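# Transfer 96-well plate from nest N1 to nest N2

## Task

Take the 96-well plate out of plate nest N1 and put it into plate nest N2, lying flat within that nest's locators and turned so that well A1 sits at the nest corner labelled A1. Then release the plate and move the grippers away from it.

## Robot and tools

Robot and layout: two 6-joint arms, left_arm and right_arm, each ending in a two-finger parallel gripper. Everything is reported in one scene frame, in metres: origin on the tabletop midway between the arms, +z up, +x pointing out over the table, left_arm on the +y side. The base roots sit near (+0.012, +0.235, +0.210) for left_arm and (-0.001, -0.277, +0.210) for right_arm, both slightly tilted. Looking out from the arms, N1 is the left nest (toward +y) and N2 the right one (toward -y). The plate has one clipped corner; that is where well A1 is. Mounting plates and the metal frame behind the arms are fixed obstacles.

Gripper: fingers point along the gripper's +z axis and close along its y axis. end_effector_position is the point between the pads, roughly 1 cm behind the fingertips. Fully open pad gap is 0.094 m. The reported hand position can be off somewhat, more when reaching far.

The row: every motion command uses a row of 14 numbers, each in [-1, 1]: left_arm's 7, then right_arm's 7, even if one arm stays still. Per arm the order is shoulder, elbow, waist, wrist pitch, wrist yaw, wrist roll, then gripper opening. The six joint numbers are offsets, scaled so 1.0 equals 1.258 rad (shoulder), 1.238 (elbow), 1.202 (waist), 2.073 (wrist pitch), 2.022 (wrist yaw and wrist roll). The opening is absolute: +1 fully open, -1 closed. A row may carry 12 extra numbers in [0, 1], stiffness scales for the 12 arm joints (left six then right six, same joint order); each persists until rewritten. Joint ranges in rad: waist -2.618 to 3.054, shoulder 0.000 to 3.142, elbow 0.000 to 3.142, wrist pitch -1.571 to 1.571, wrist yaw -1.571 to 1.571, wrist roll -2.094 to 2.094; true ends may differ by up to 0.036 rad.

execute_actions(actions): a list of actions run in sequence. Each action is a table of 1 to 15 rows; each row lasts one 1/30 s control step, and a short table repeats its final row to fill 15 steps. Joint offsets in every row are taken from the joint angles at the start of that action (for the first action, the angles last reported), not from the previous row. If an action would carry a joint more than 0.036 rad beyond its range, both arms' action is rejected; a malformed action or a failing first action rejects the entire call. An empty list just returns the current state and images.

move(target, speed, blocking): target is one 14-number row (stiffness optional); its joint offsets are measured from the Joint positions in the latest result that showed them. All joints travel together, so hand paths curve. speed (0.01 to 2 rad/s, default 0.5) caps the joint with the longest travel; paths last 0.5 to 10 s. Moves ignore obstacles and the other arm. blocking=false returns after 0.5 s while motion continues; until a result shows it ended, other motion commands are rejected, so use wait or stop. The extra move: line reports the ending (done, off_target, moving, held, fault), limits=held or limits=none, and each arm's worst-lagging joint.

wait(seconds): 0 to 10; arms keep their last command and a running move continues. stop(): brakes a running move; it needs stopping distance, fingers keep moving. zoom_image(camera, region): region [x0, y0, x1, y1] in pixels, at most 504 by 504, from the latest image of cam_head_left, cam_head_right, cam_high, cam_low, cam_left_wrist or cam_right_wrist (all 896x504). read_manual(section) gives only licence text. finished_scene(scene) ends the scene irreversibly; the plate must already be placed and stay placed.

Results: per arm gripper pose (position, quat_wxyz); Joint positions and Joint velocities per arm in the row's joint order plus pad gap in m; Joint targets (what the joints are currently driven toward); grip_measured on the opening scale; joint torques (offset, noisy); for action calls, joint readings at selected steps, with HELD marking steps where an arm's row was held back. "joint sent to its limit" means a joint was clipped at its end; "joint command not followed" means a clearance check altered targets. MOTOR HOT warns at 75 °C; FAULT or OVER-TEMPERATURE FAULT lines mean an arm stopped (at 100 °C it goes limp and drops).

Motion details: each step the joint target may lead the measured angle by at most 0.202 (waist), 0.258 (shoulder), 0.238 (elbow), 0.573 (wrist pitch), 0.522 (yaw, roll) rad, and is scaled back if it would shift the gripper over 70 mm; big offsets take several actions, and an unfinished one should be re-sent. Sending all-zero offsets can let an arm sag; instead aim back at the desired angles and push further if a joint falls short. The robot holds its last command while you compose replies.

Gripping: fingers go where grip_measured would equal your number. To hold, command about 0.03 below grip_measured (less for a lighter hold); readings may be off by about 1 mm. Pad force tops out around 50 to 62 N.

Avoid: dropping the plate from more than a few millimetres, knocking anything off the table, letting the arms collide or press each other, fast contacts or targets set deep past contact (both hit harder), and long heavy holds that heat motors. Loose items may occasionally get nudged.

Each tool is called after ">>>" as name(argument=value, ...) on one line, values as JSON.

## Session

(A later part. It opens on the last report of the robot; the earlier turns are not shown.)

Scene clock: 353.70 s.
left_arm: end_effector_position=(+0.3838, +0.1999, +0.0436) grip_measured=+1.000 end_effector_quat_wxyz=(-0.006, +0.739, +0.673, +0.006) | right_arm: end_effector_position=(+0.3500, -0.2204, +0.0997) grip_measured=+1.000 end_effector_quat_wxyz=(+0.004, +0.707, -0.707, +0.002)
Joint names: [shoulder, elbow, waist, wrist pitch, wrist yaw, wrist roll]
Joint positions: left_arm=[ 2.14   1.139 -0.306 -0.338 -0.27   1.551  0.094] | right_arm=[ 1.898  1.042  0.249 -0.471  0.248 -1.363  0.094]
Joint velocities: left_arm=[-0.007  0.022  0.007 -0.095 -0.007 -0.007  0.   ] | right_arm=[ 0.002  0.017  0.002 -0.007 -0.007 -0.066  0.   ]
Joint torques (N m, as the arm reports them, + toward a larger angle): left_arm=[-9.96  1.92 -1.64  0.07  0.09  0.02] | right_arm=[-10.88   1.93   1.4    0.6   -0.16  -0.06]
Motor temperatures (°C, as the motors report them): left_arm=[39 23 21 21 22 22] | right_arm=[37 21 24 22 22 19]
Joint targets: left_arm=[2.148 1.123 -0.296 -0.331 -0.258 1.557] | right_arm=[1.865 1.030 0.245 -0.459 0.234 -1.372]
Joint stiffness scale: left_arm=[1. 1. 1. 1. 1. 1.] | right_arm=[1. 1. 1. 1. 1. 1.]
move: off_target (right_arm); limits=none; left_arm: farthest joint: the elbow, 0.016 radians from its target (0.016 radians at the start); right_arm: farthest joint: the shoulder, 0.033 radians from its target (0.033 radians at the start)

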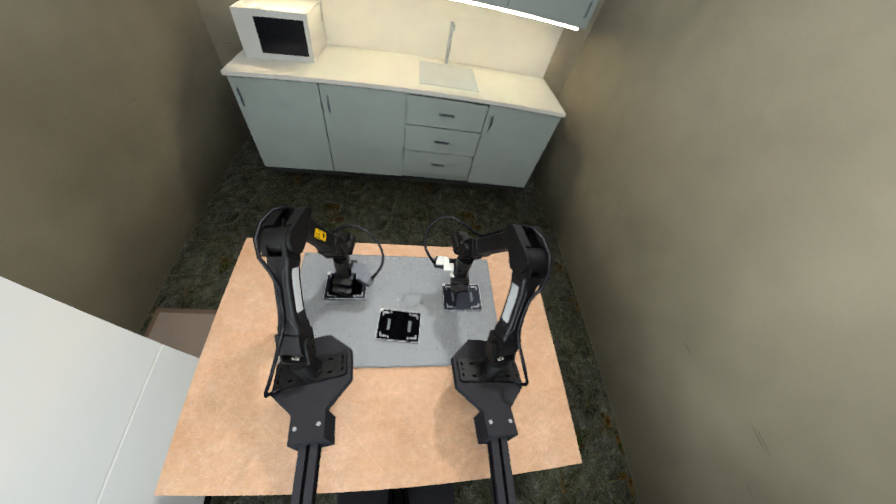

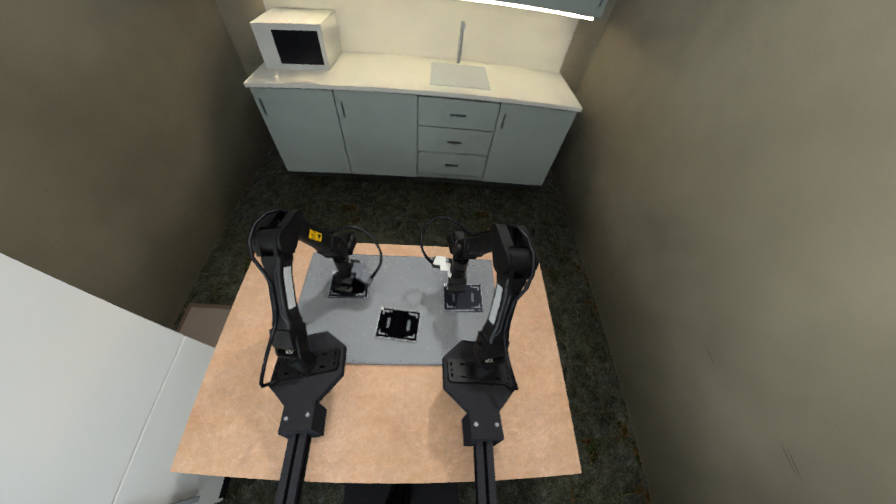

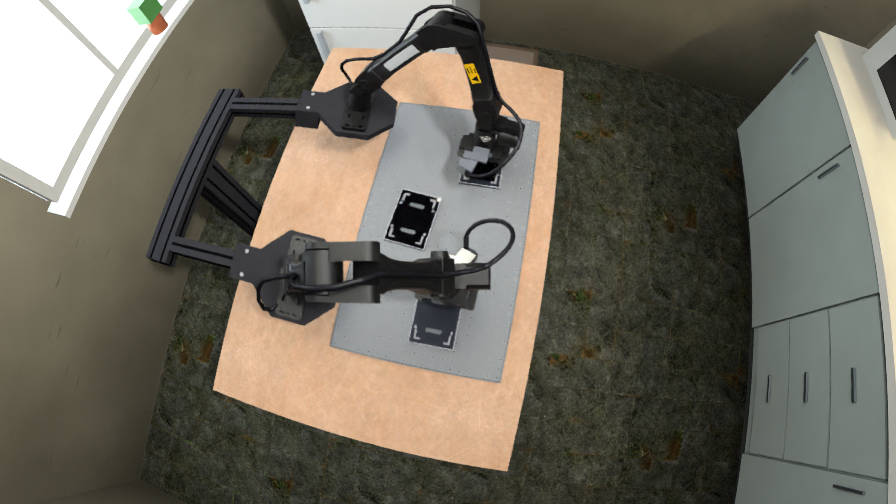

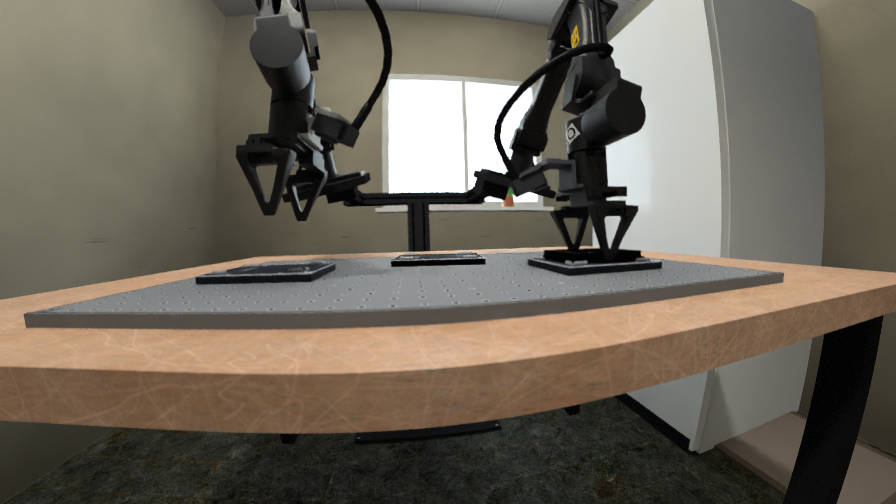

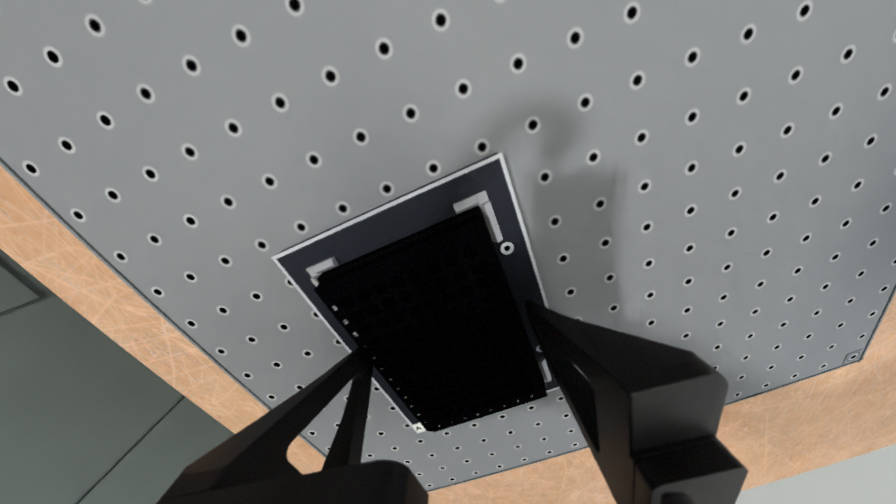

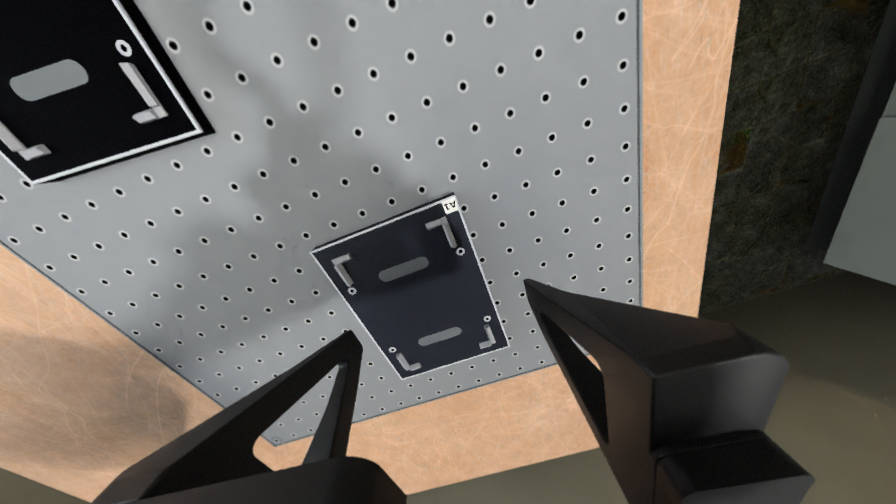

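>>> move(target=[0.0064,-0.013,0.0083,0.0034,0.006,0.003,0.78, -0.0262,-0.0097,-0.0033,0.0058,-0.0069,-0.0045,1], speed=0.05)

Scene clock: 361.13 s.
left_arm: end_effector_position=(+0.3840, +0.1999, +0.0436) grip_measured=+0.789 end_effector_quat_wxyz=(-0.006, +0.739, +0.673, +0.006) | right_arm: end_effector_position=(+0.3501, -0.2204, +0.0997) grip_measured=+1.000 end_effector_quat_wxyz=(+0.004, +0.707, -0.707, +0.002)
Joint names: [shoulder, elbow, waist, wrist pitch, wrist yaw, wrist roll]
Joint positions: left_arm=[ 2.14   1.139 -0.306 -0.337 -0.27   1.551  0.084] | right_arm=[ 1.898  1.042  0.249 -0.47   0.248 -1.364  0.094]
Joint velocities: left_arm=[-0.012  0.002 -0.022 -0.066  0.007 -0.022  0.   ] | right_arm=[-0.022  0.022  0.012 -0.051  0.022  0.037  0.   ]
Joint torques (N m, as the arm reports them, + toward a larger angle): left_arm=[-9.95  1.95 -1.64  0.06  0.1   0.02] | right_arm=[-10.87   1.93   1.36   0.59  -0.14  -0.05]
Motor temperatures (°C, as the motors report them): left_arm=[38 23 21 20 22 22] | right_arm=[37 21 24 22 22 19]
Joint targets: left_arm=[2.148 1.123 -0.296 -0.330 -0.258 1.557] | right_arm=[1.865 1.030 0.245 -0.459 0.234 -1.372]
Joint stiffness scale: left_arm=[1. 1. 1. 1. 1. 1.] | right_arm=[1. 1. 1. 1. 1. 1.]
move: off_target (right_arm); limits=none; left_arm: farthest joint: the elbow, 0.016 radians from its target (0.016 radians at the start); right_arm: farthest joint: the shoulder, 0.033 radians from its target (0.033 radians at the start)

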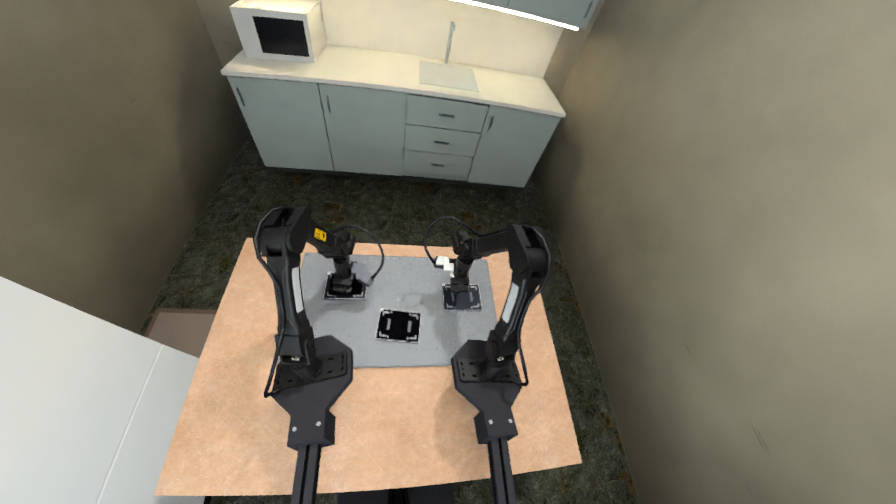

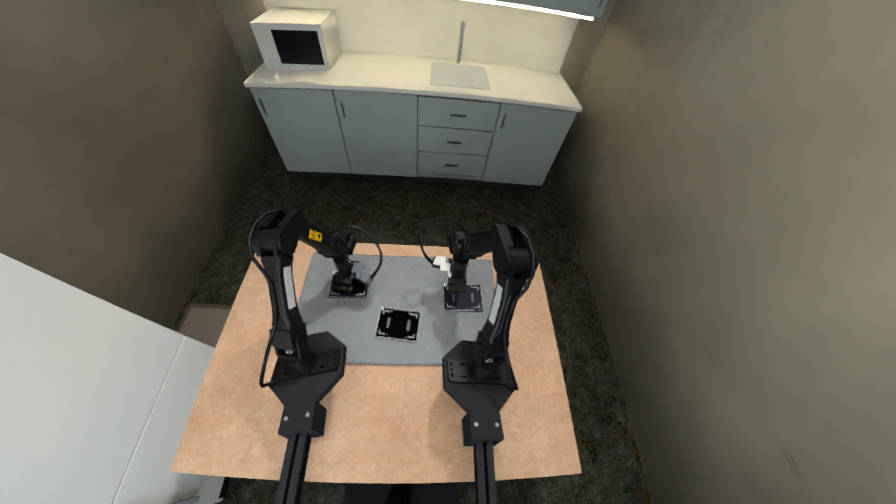

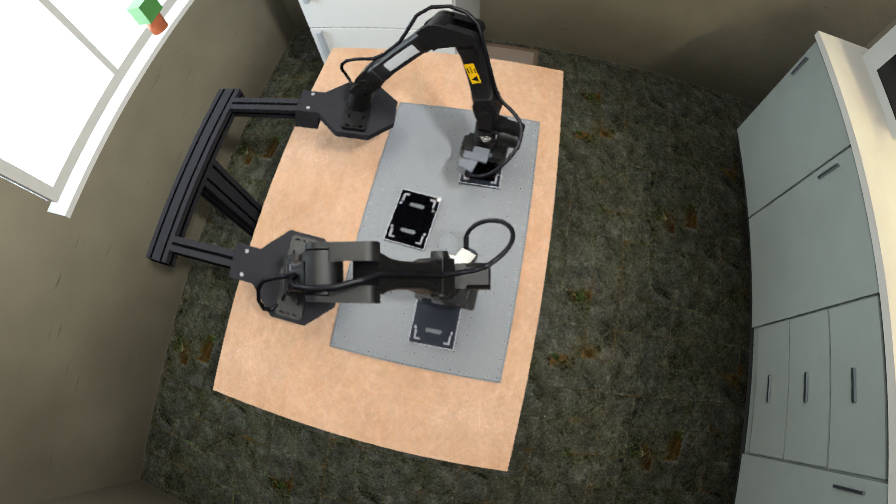

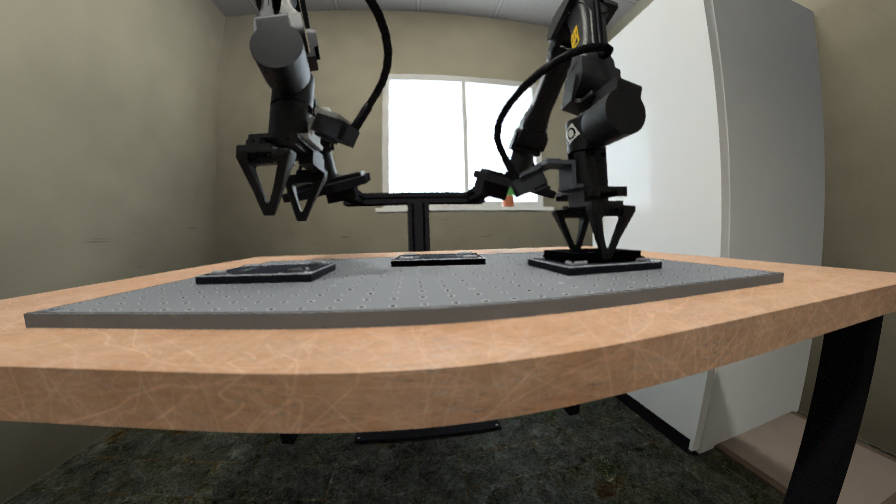

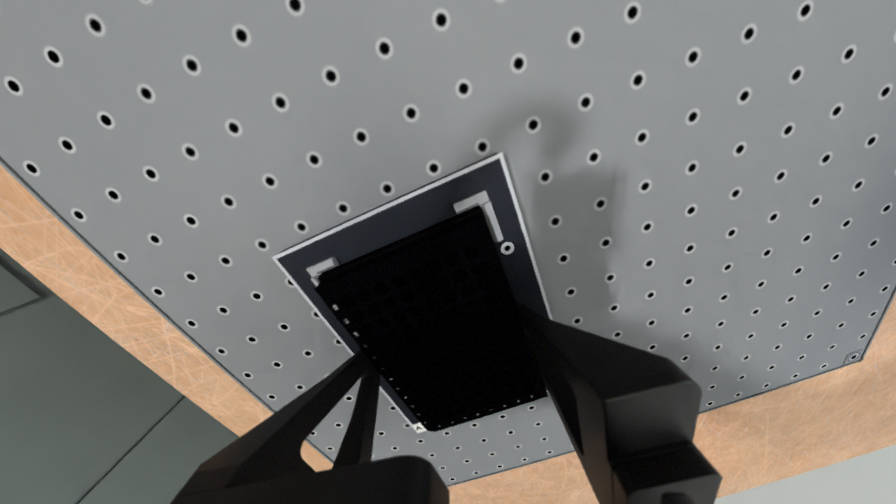

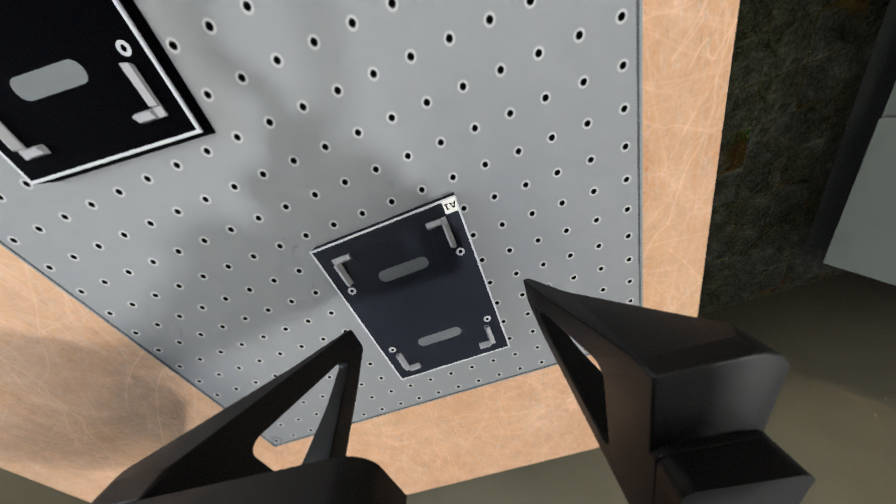

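>>> move(target=[0.0064,-0.013,0.0083,0.0034,0.006,0.003,0.755, -0.0262,-0.0097,-0.0033,0.0058,-0.0069,-0.0045,1], speed=0.05)

Scene clock: 364.70 s.
left_arm: end_effector_position=(+0.3841, +0.1999, +0.0436) grip_measured=+0.770 end_effector_quat_wxyz=(-0.006, +0.739, +0.673, +0.006) | right_arm: end_effector_position=(+0.3502, -0.2203, +0.0997) grip_measured=+1.000 end_effector_quat_wxyz=(+0.004, +0.708, -0.707, +0.003)
Joint names: [shoulder, elbow, waist, wrist pitch, wrist yaw, wrist roll]
Joint positions: left_arm=[ 2.14   1.139 -0.306 -0.336 -0.27   1.551  0.083] | right_arm=[ 1.898  1.042  0.249 -0.47   0.248 -1.364  0.094]
Joint velocities: left_arm=[ 0.007 -0.007 -0.007  0.037  0.022  0.022  0.001] | right_arm=[-0.002 -0.007 -0.022 -0.051  0.051 -0.022  0.   ]
Joint torques (N m, as the arm reports them, + toward a larger angle): left_arm=[-9.95  1.95 -1.64  0.06  0.09  0.02] | right_arm=[-10.88   1.94   1.37   0.6   -0.15  -0.06]
Motor temperatures (°C, as the motors report them): left_arm=[38 23 21 20 22 22] | right_arm=[37 21 24 22 22 19]
Joint targets: left_arm=[2.148 1.123 -0.296 -0.330 -0.258 1.557] | right_arm=[1.865 1.030 0.245 -0.458 0.234 -1.373]
Joint stiffness scale: left_arm=[1. 1. 1. 1. 1. 1.] | right_arm=[1. 1. 1. 1. 1. 1.]
move: off_target (right_arm); limits=none; left_arm: farthest joint: the elbow, 0.016 radians from its target (0.016 radians at the start); right_arm: farthest joint: the shoulder, 0.033 radians from its target (0.033 radians at the start)

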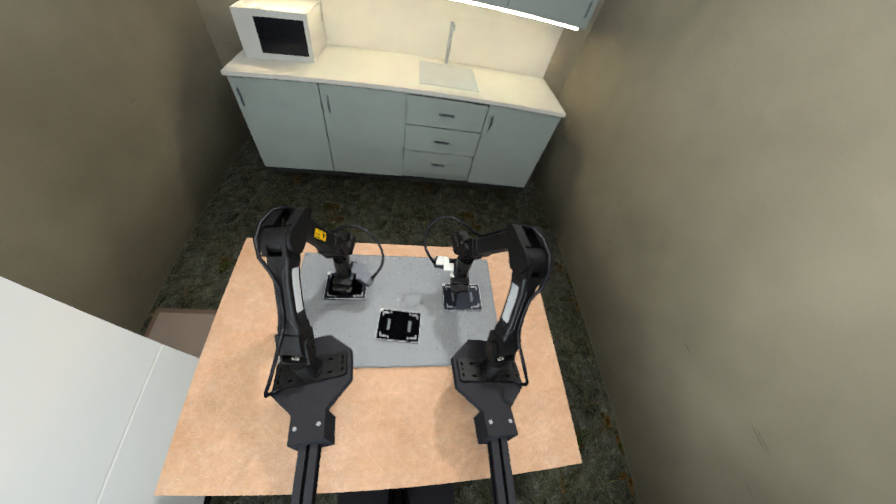

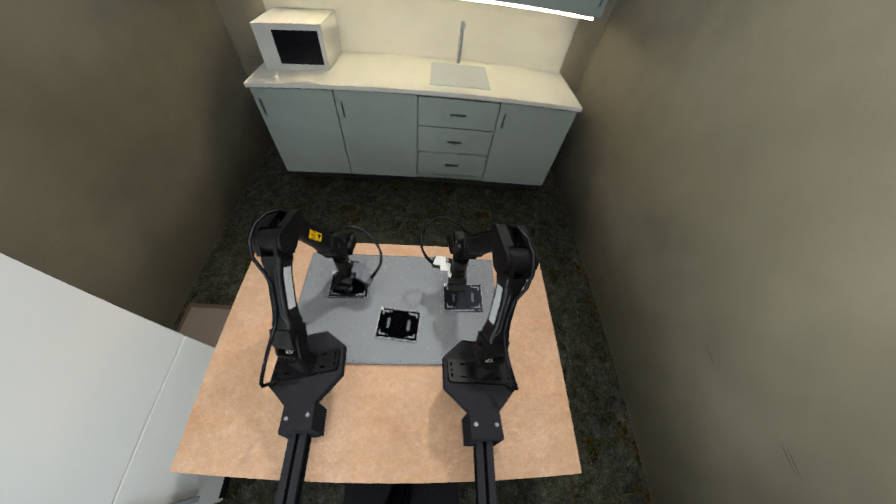

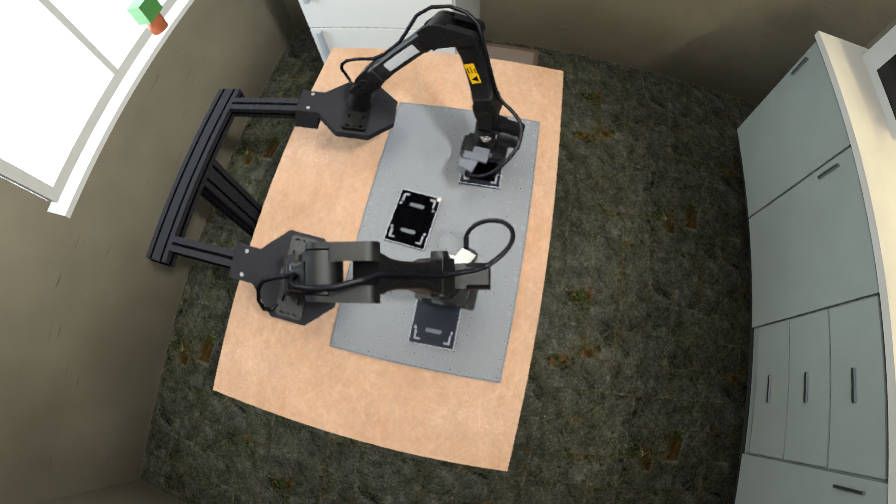

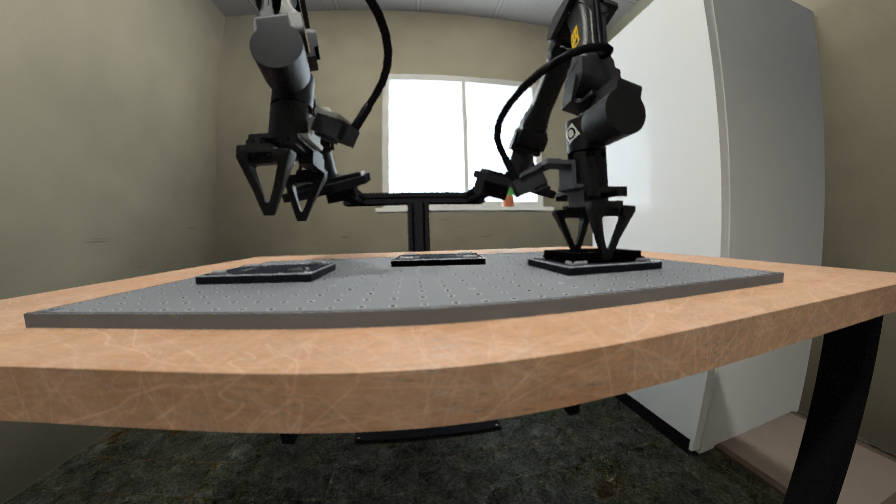

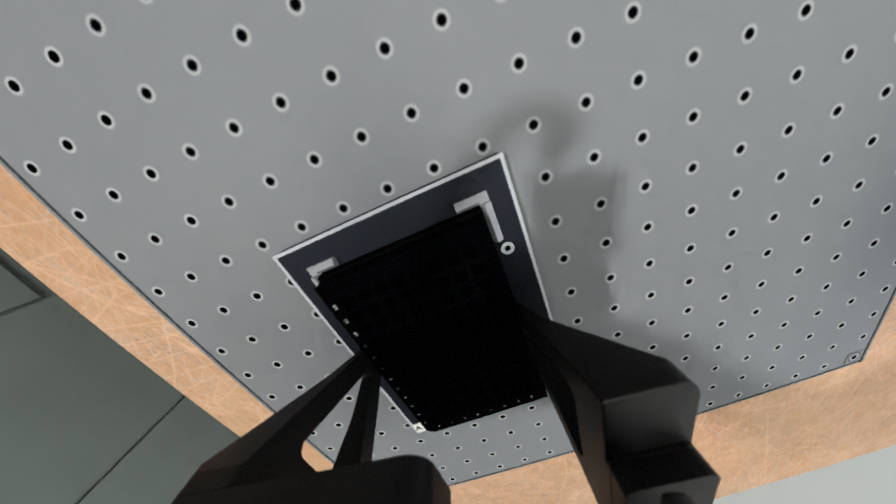

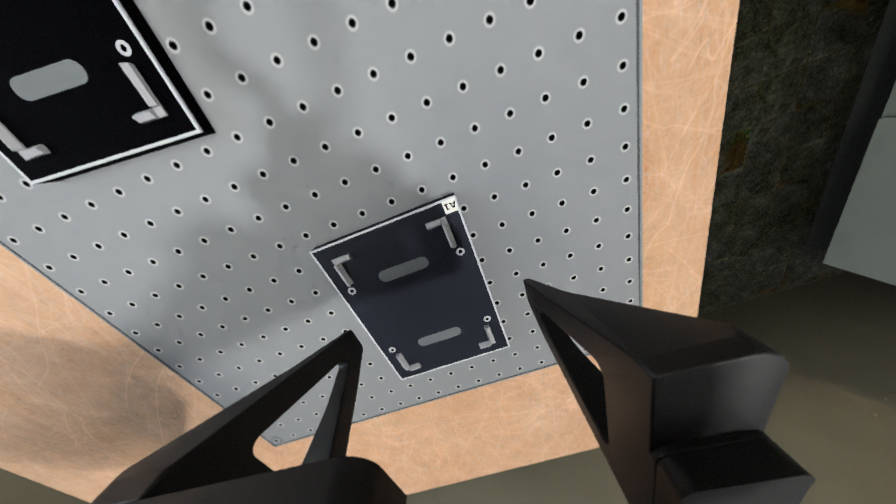

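>>> move(target=[0.0064,-0.013,0.0083,0.0034,0.006,0.003,0.73, -0.0262,-0.0097,-0.0033,0.0058,-0.0069,-0.0045,1], speed=0.05)

Scene clock: 372.53 s.
left_arm: end_effector_position=(+0.3843, +0.1998, +0.0436) grip_measured=+0.754 end_effector_quat_wxyz=(-0.005, +0.739, +0.673, +0.006) | right_arm: end_effector_position=(+0.3502, -0.2203, +0.0997) grip_measured=+1.000 end_effector_quat_wxyz=(+0.004, +0.708, -0.706, +0.003)
Joint names: [shoulder, elbow, waist, wrist pitch, wrist yaw, wrist roll]
Joint positions: left_arm=[ 2.14   1.139 -0.306 -0.336 -0.27   1.551  0.082] | right_arm=[ 1.898  1.042  0.249 -0.47   0.248 -1.364  0.094]
Joint velocities: left_arm=[-0.007 -0.002  0.002  0.051 -0.007 -0.007 -0.001] | right_arm=[ 0.012 -0.027 -0.012  0.066  0.007 -0.007  0.   ]
Joint torques (N m, as the arm reports them, + toward a larger angle): left_arm=[-9.95  1.96 -1.64  0.07  0.09  0.01] | right_arm=[-10.85   1.92   1.38   0.59  -0.15  -0.05]
Motor temperatures (°C, as the motors report them): left_arm=[38 23 21 20 22 22] | right_arm=[37 21 24 22 22 19]
Joint targets: left_arm=[2.148 1.123 -0.296 -0.329 -0.258 1.557] | right_arm=[1.865 1.030 0.245 -0.458 0.234 -1.373]
Joint stiffness scale: left_arm=[1. 1. 1. 1. 1. 1.] | right_arm=[1. 1. 1. 1. 1. 1.]
move: off_target (right_arm); limits=none; left_arm: farthest joint: the elbow, 0.016 radians from its target (0.016 radians at the start); right_arm: farthest joint: the shoulder, 0.033 radians from its target (0.033 radians at the start)

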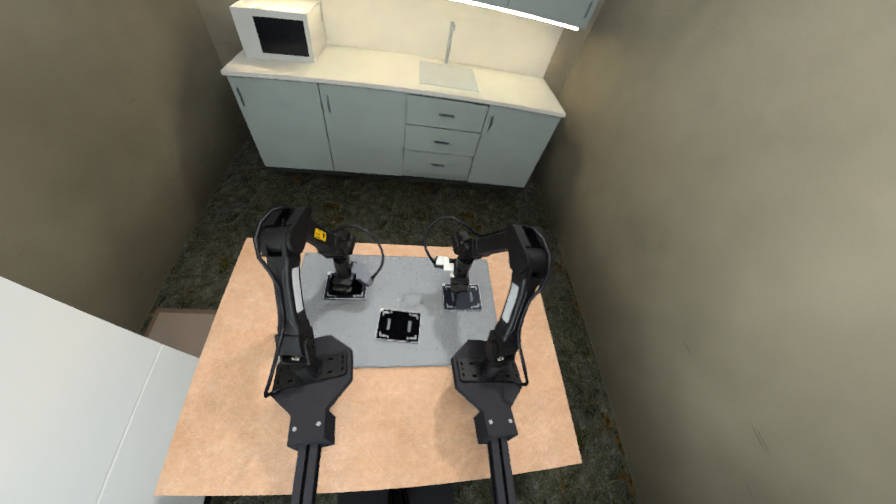

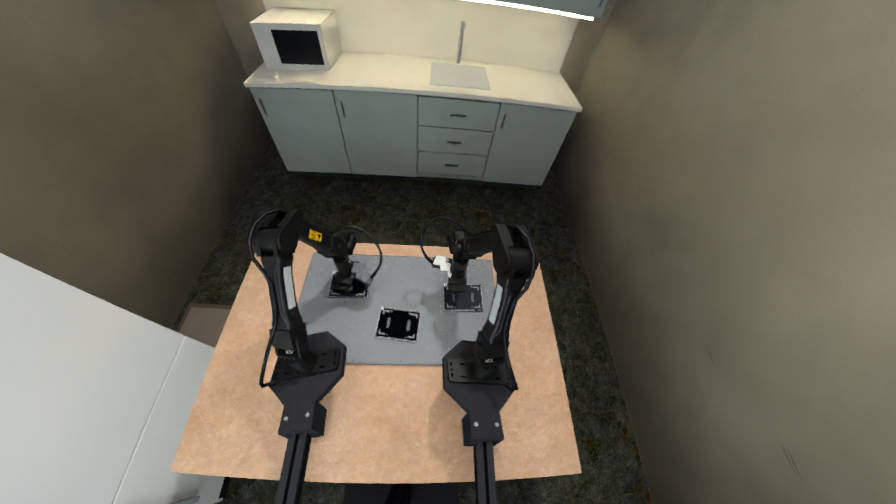

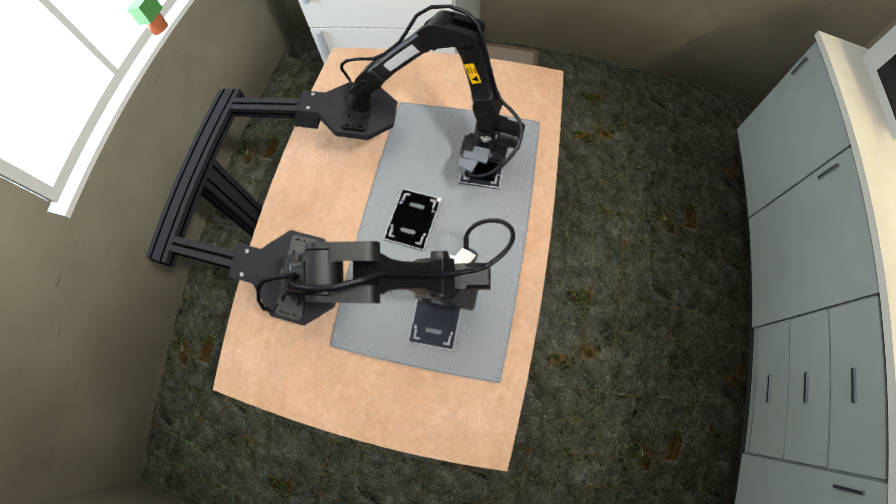

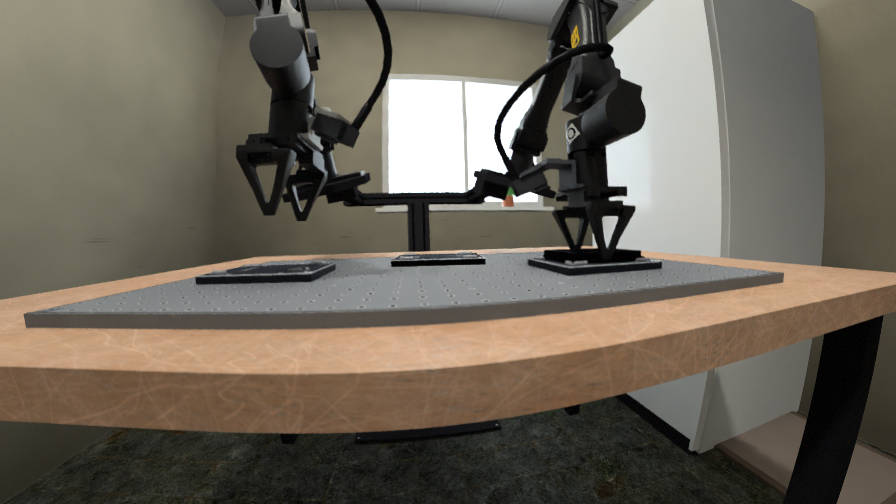

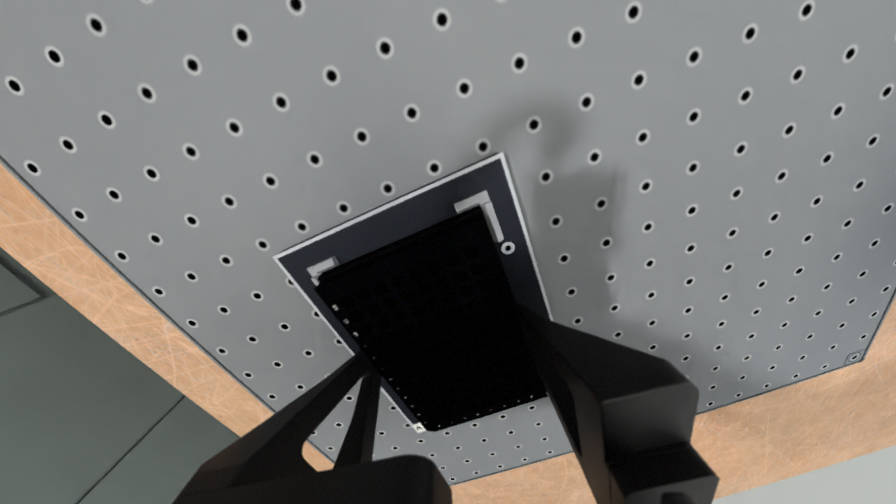

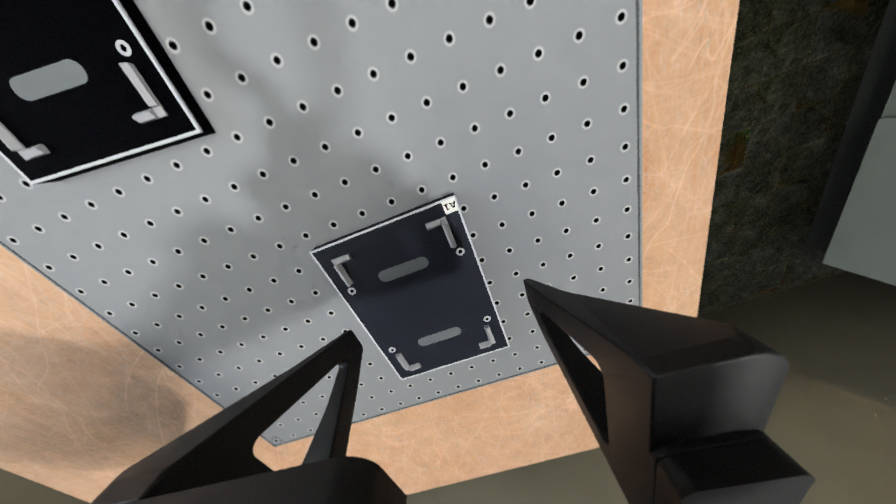

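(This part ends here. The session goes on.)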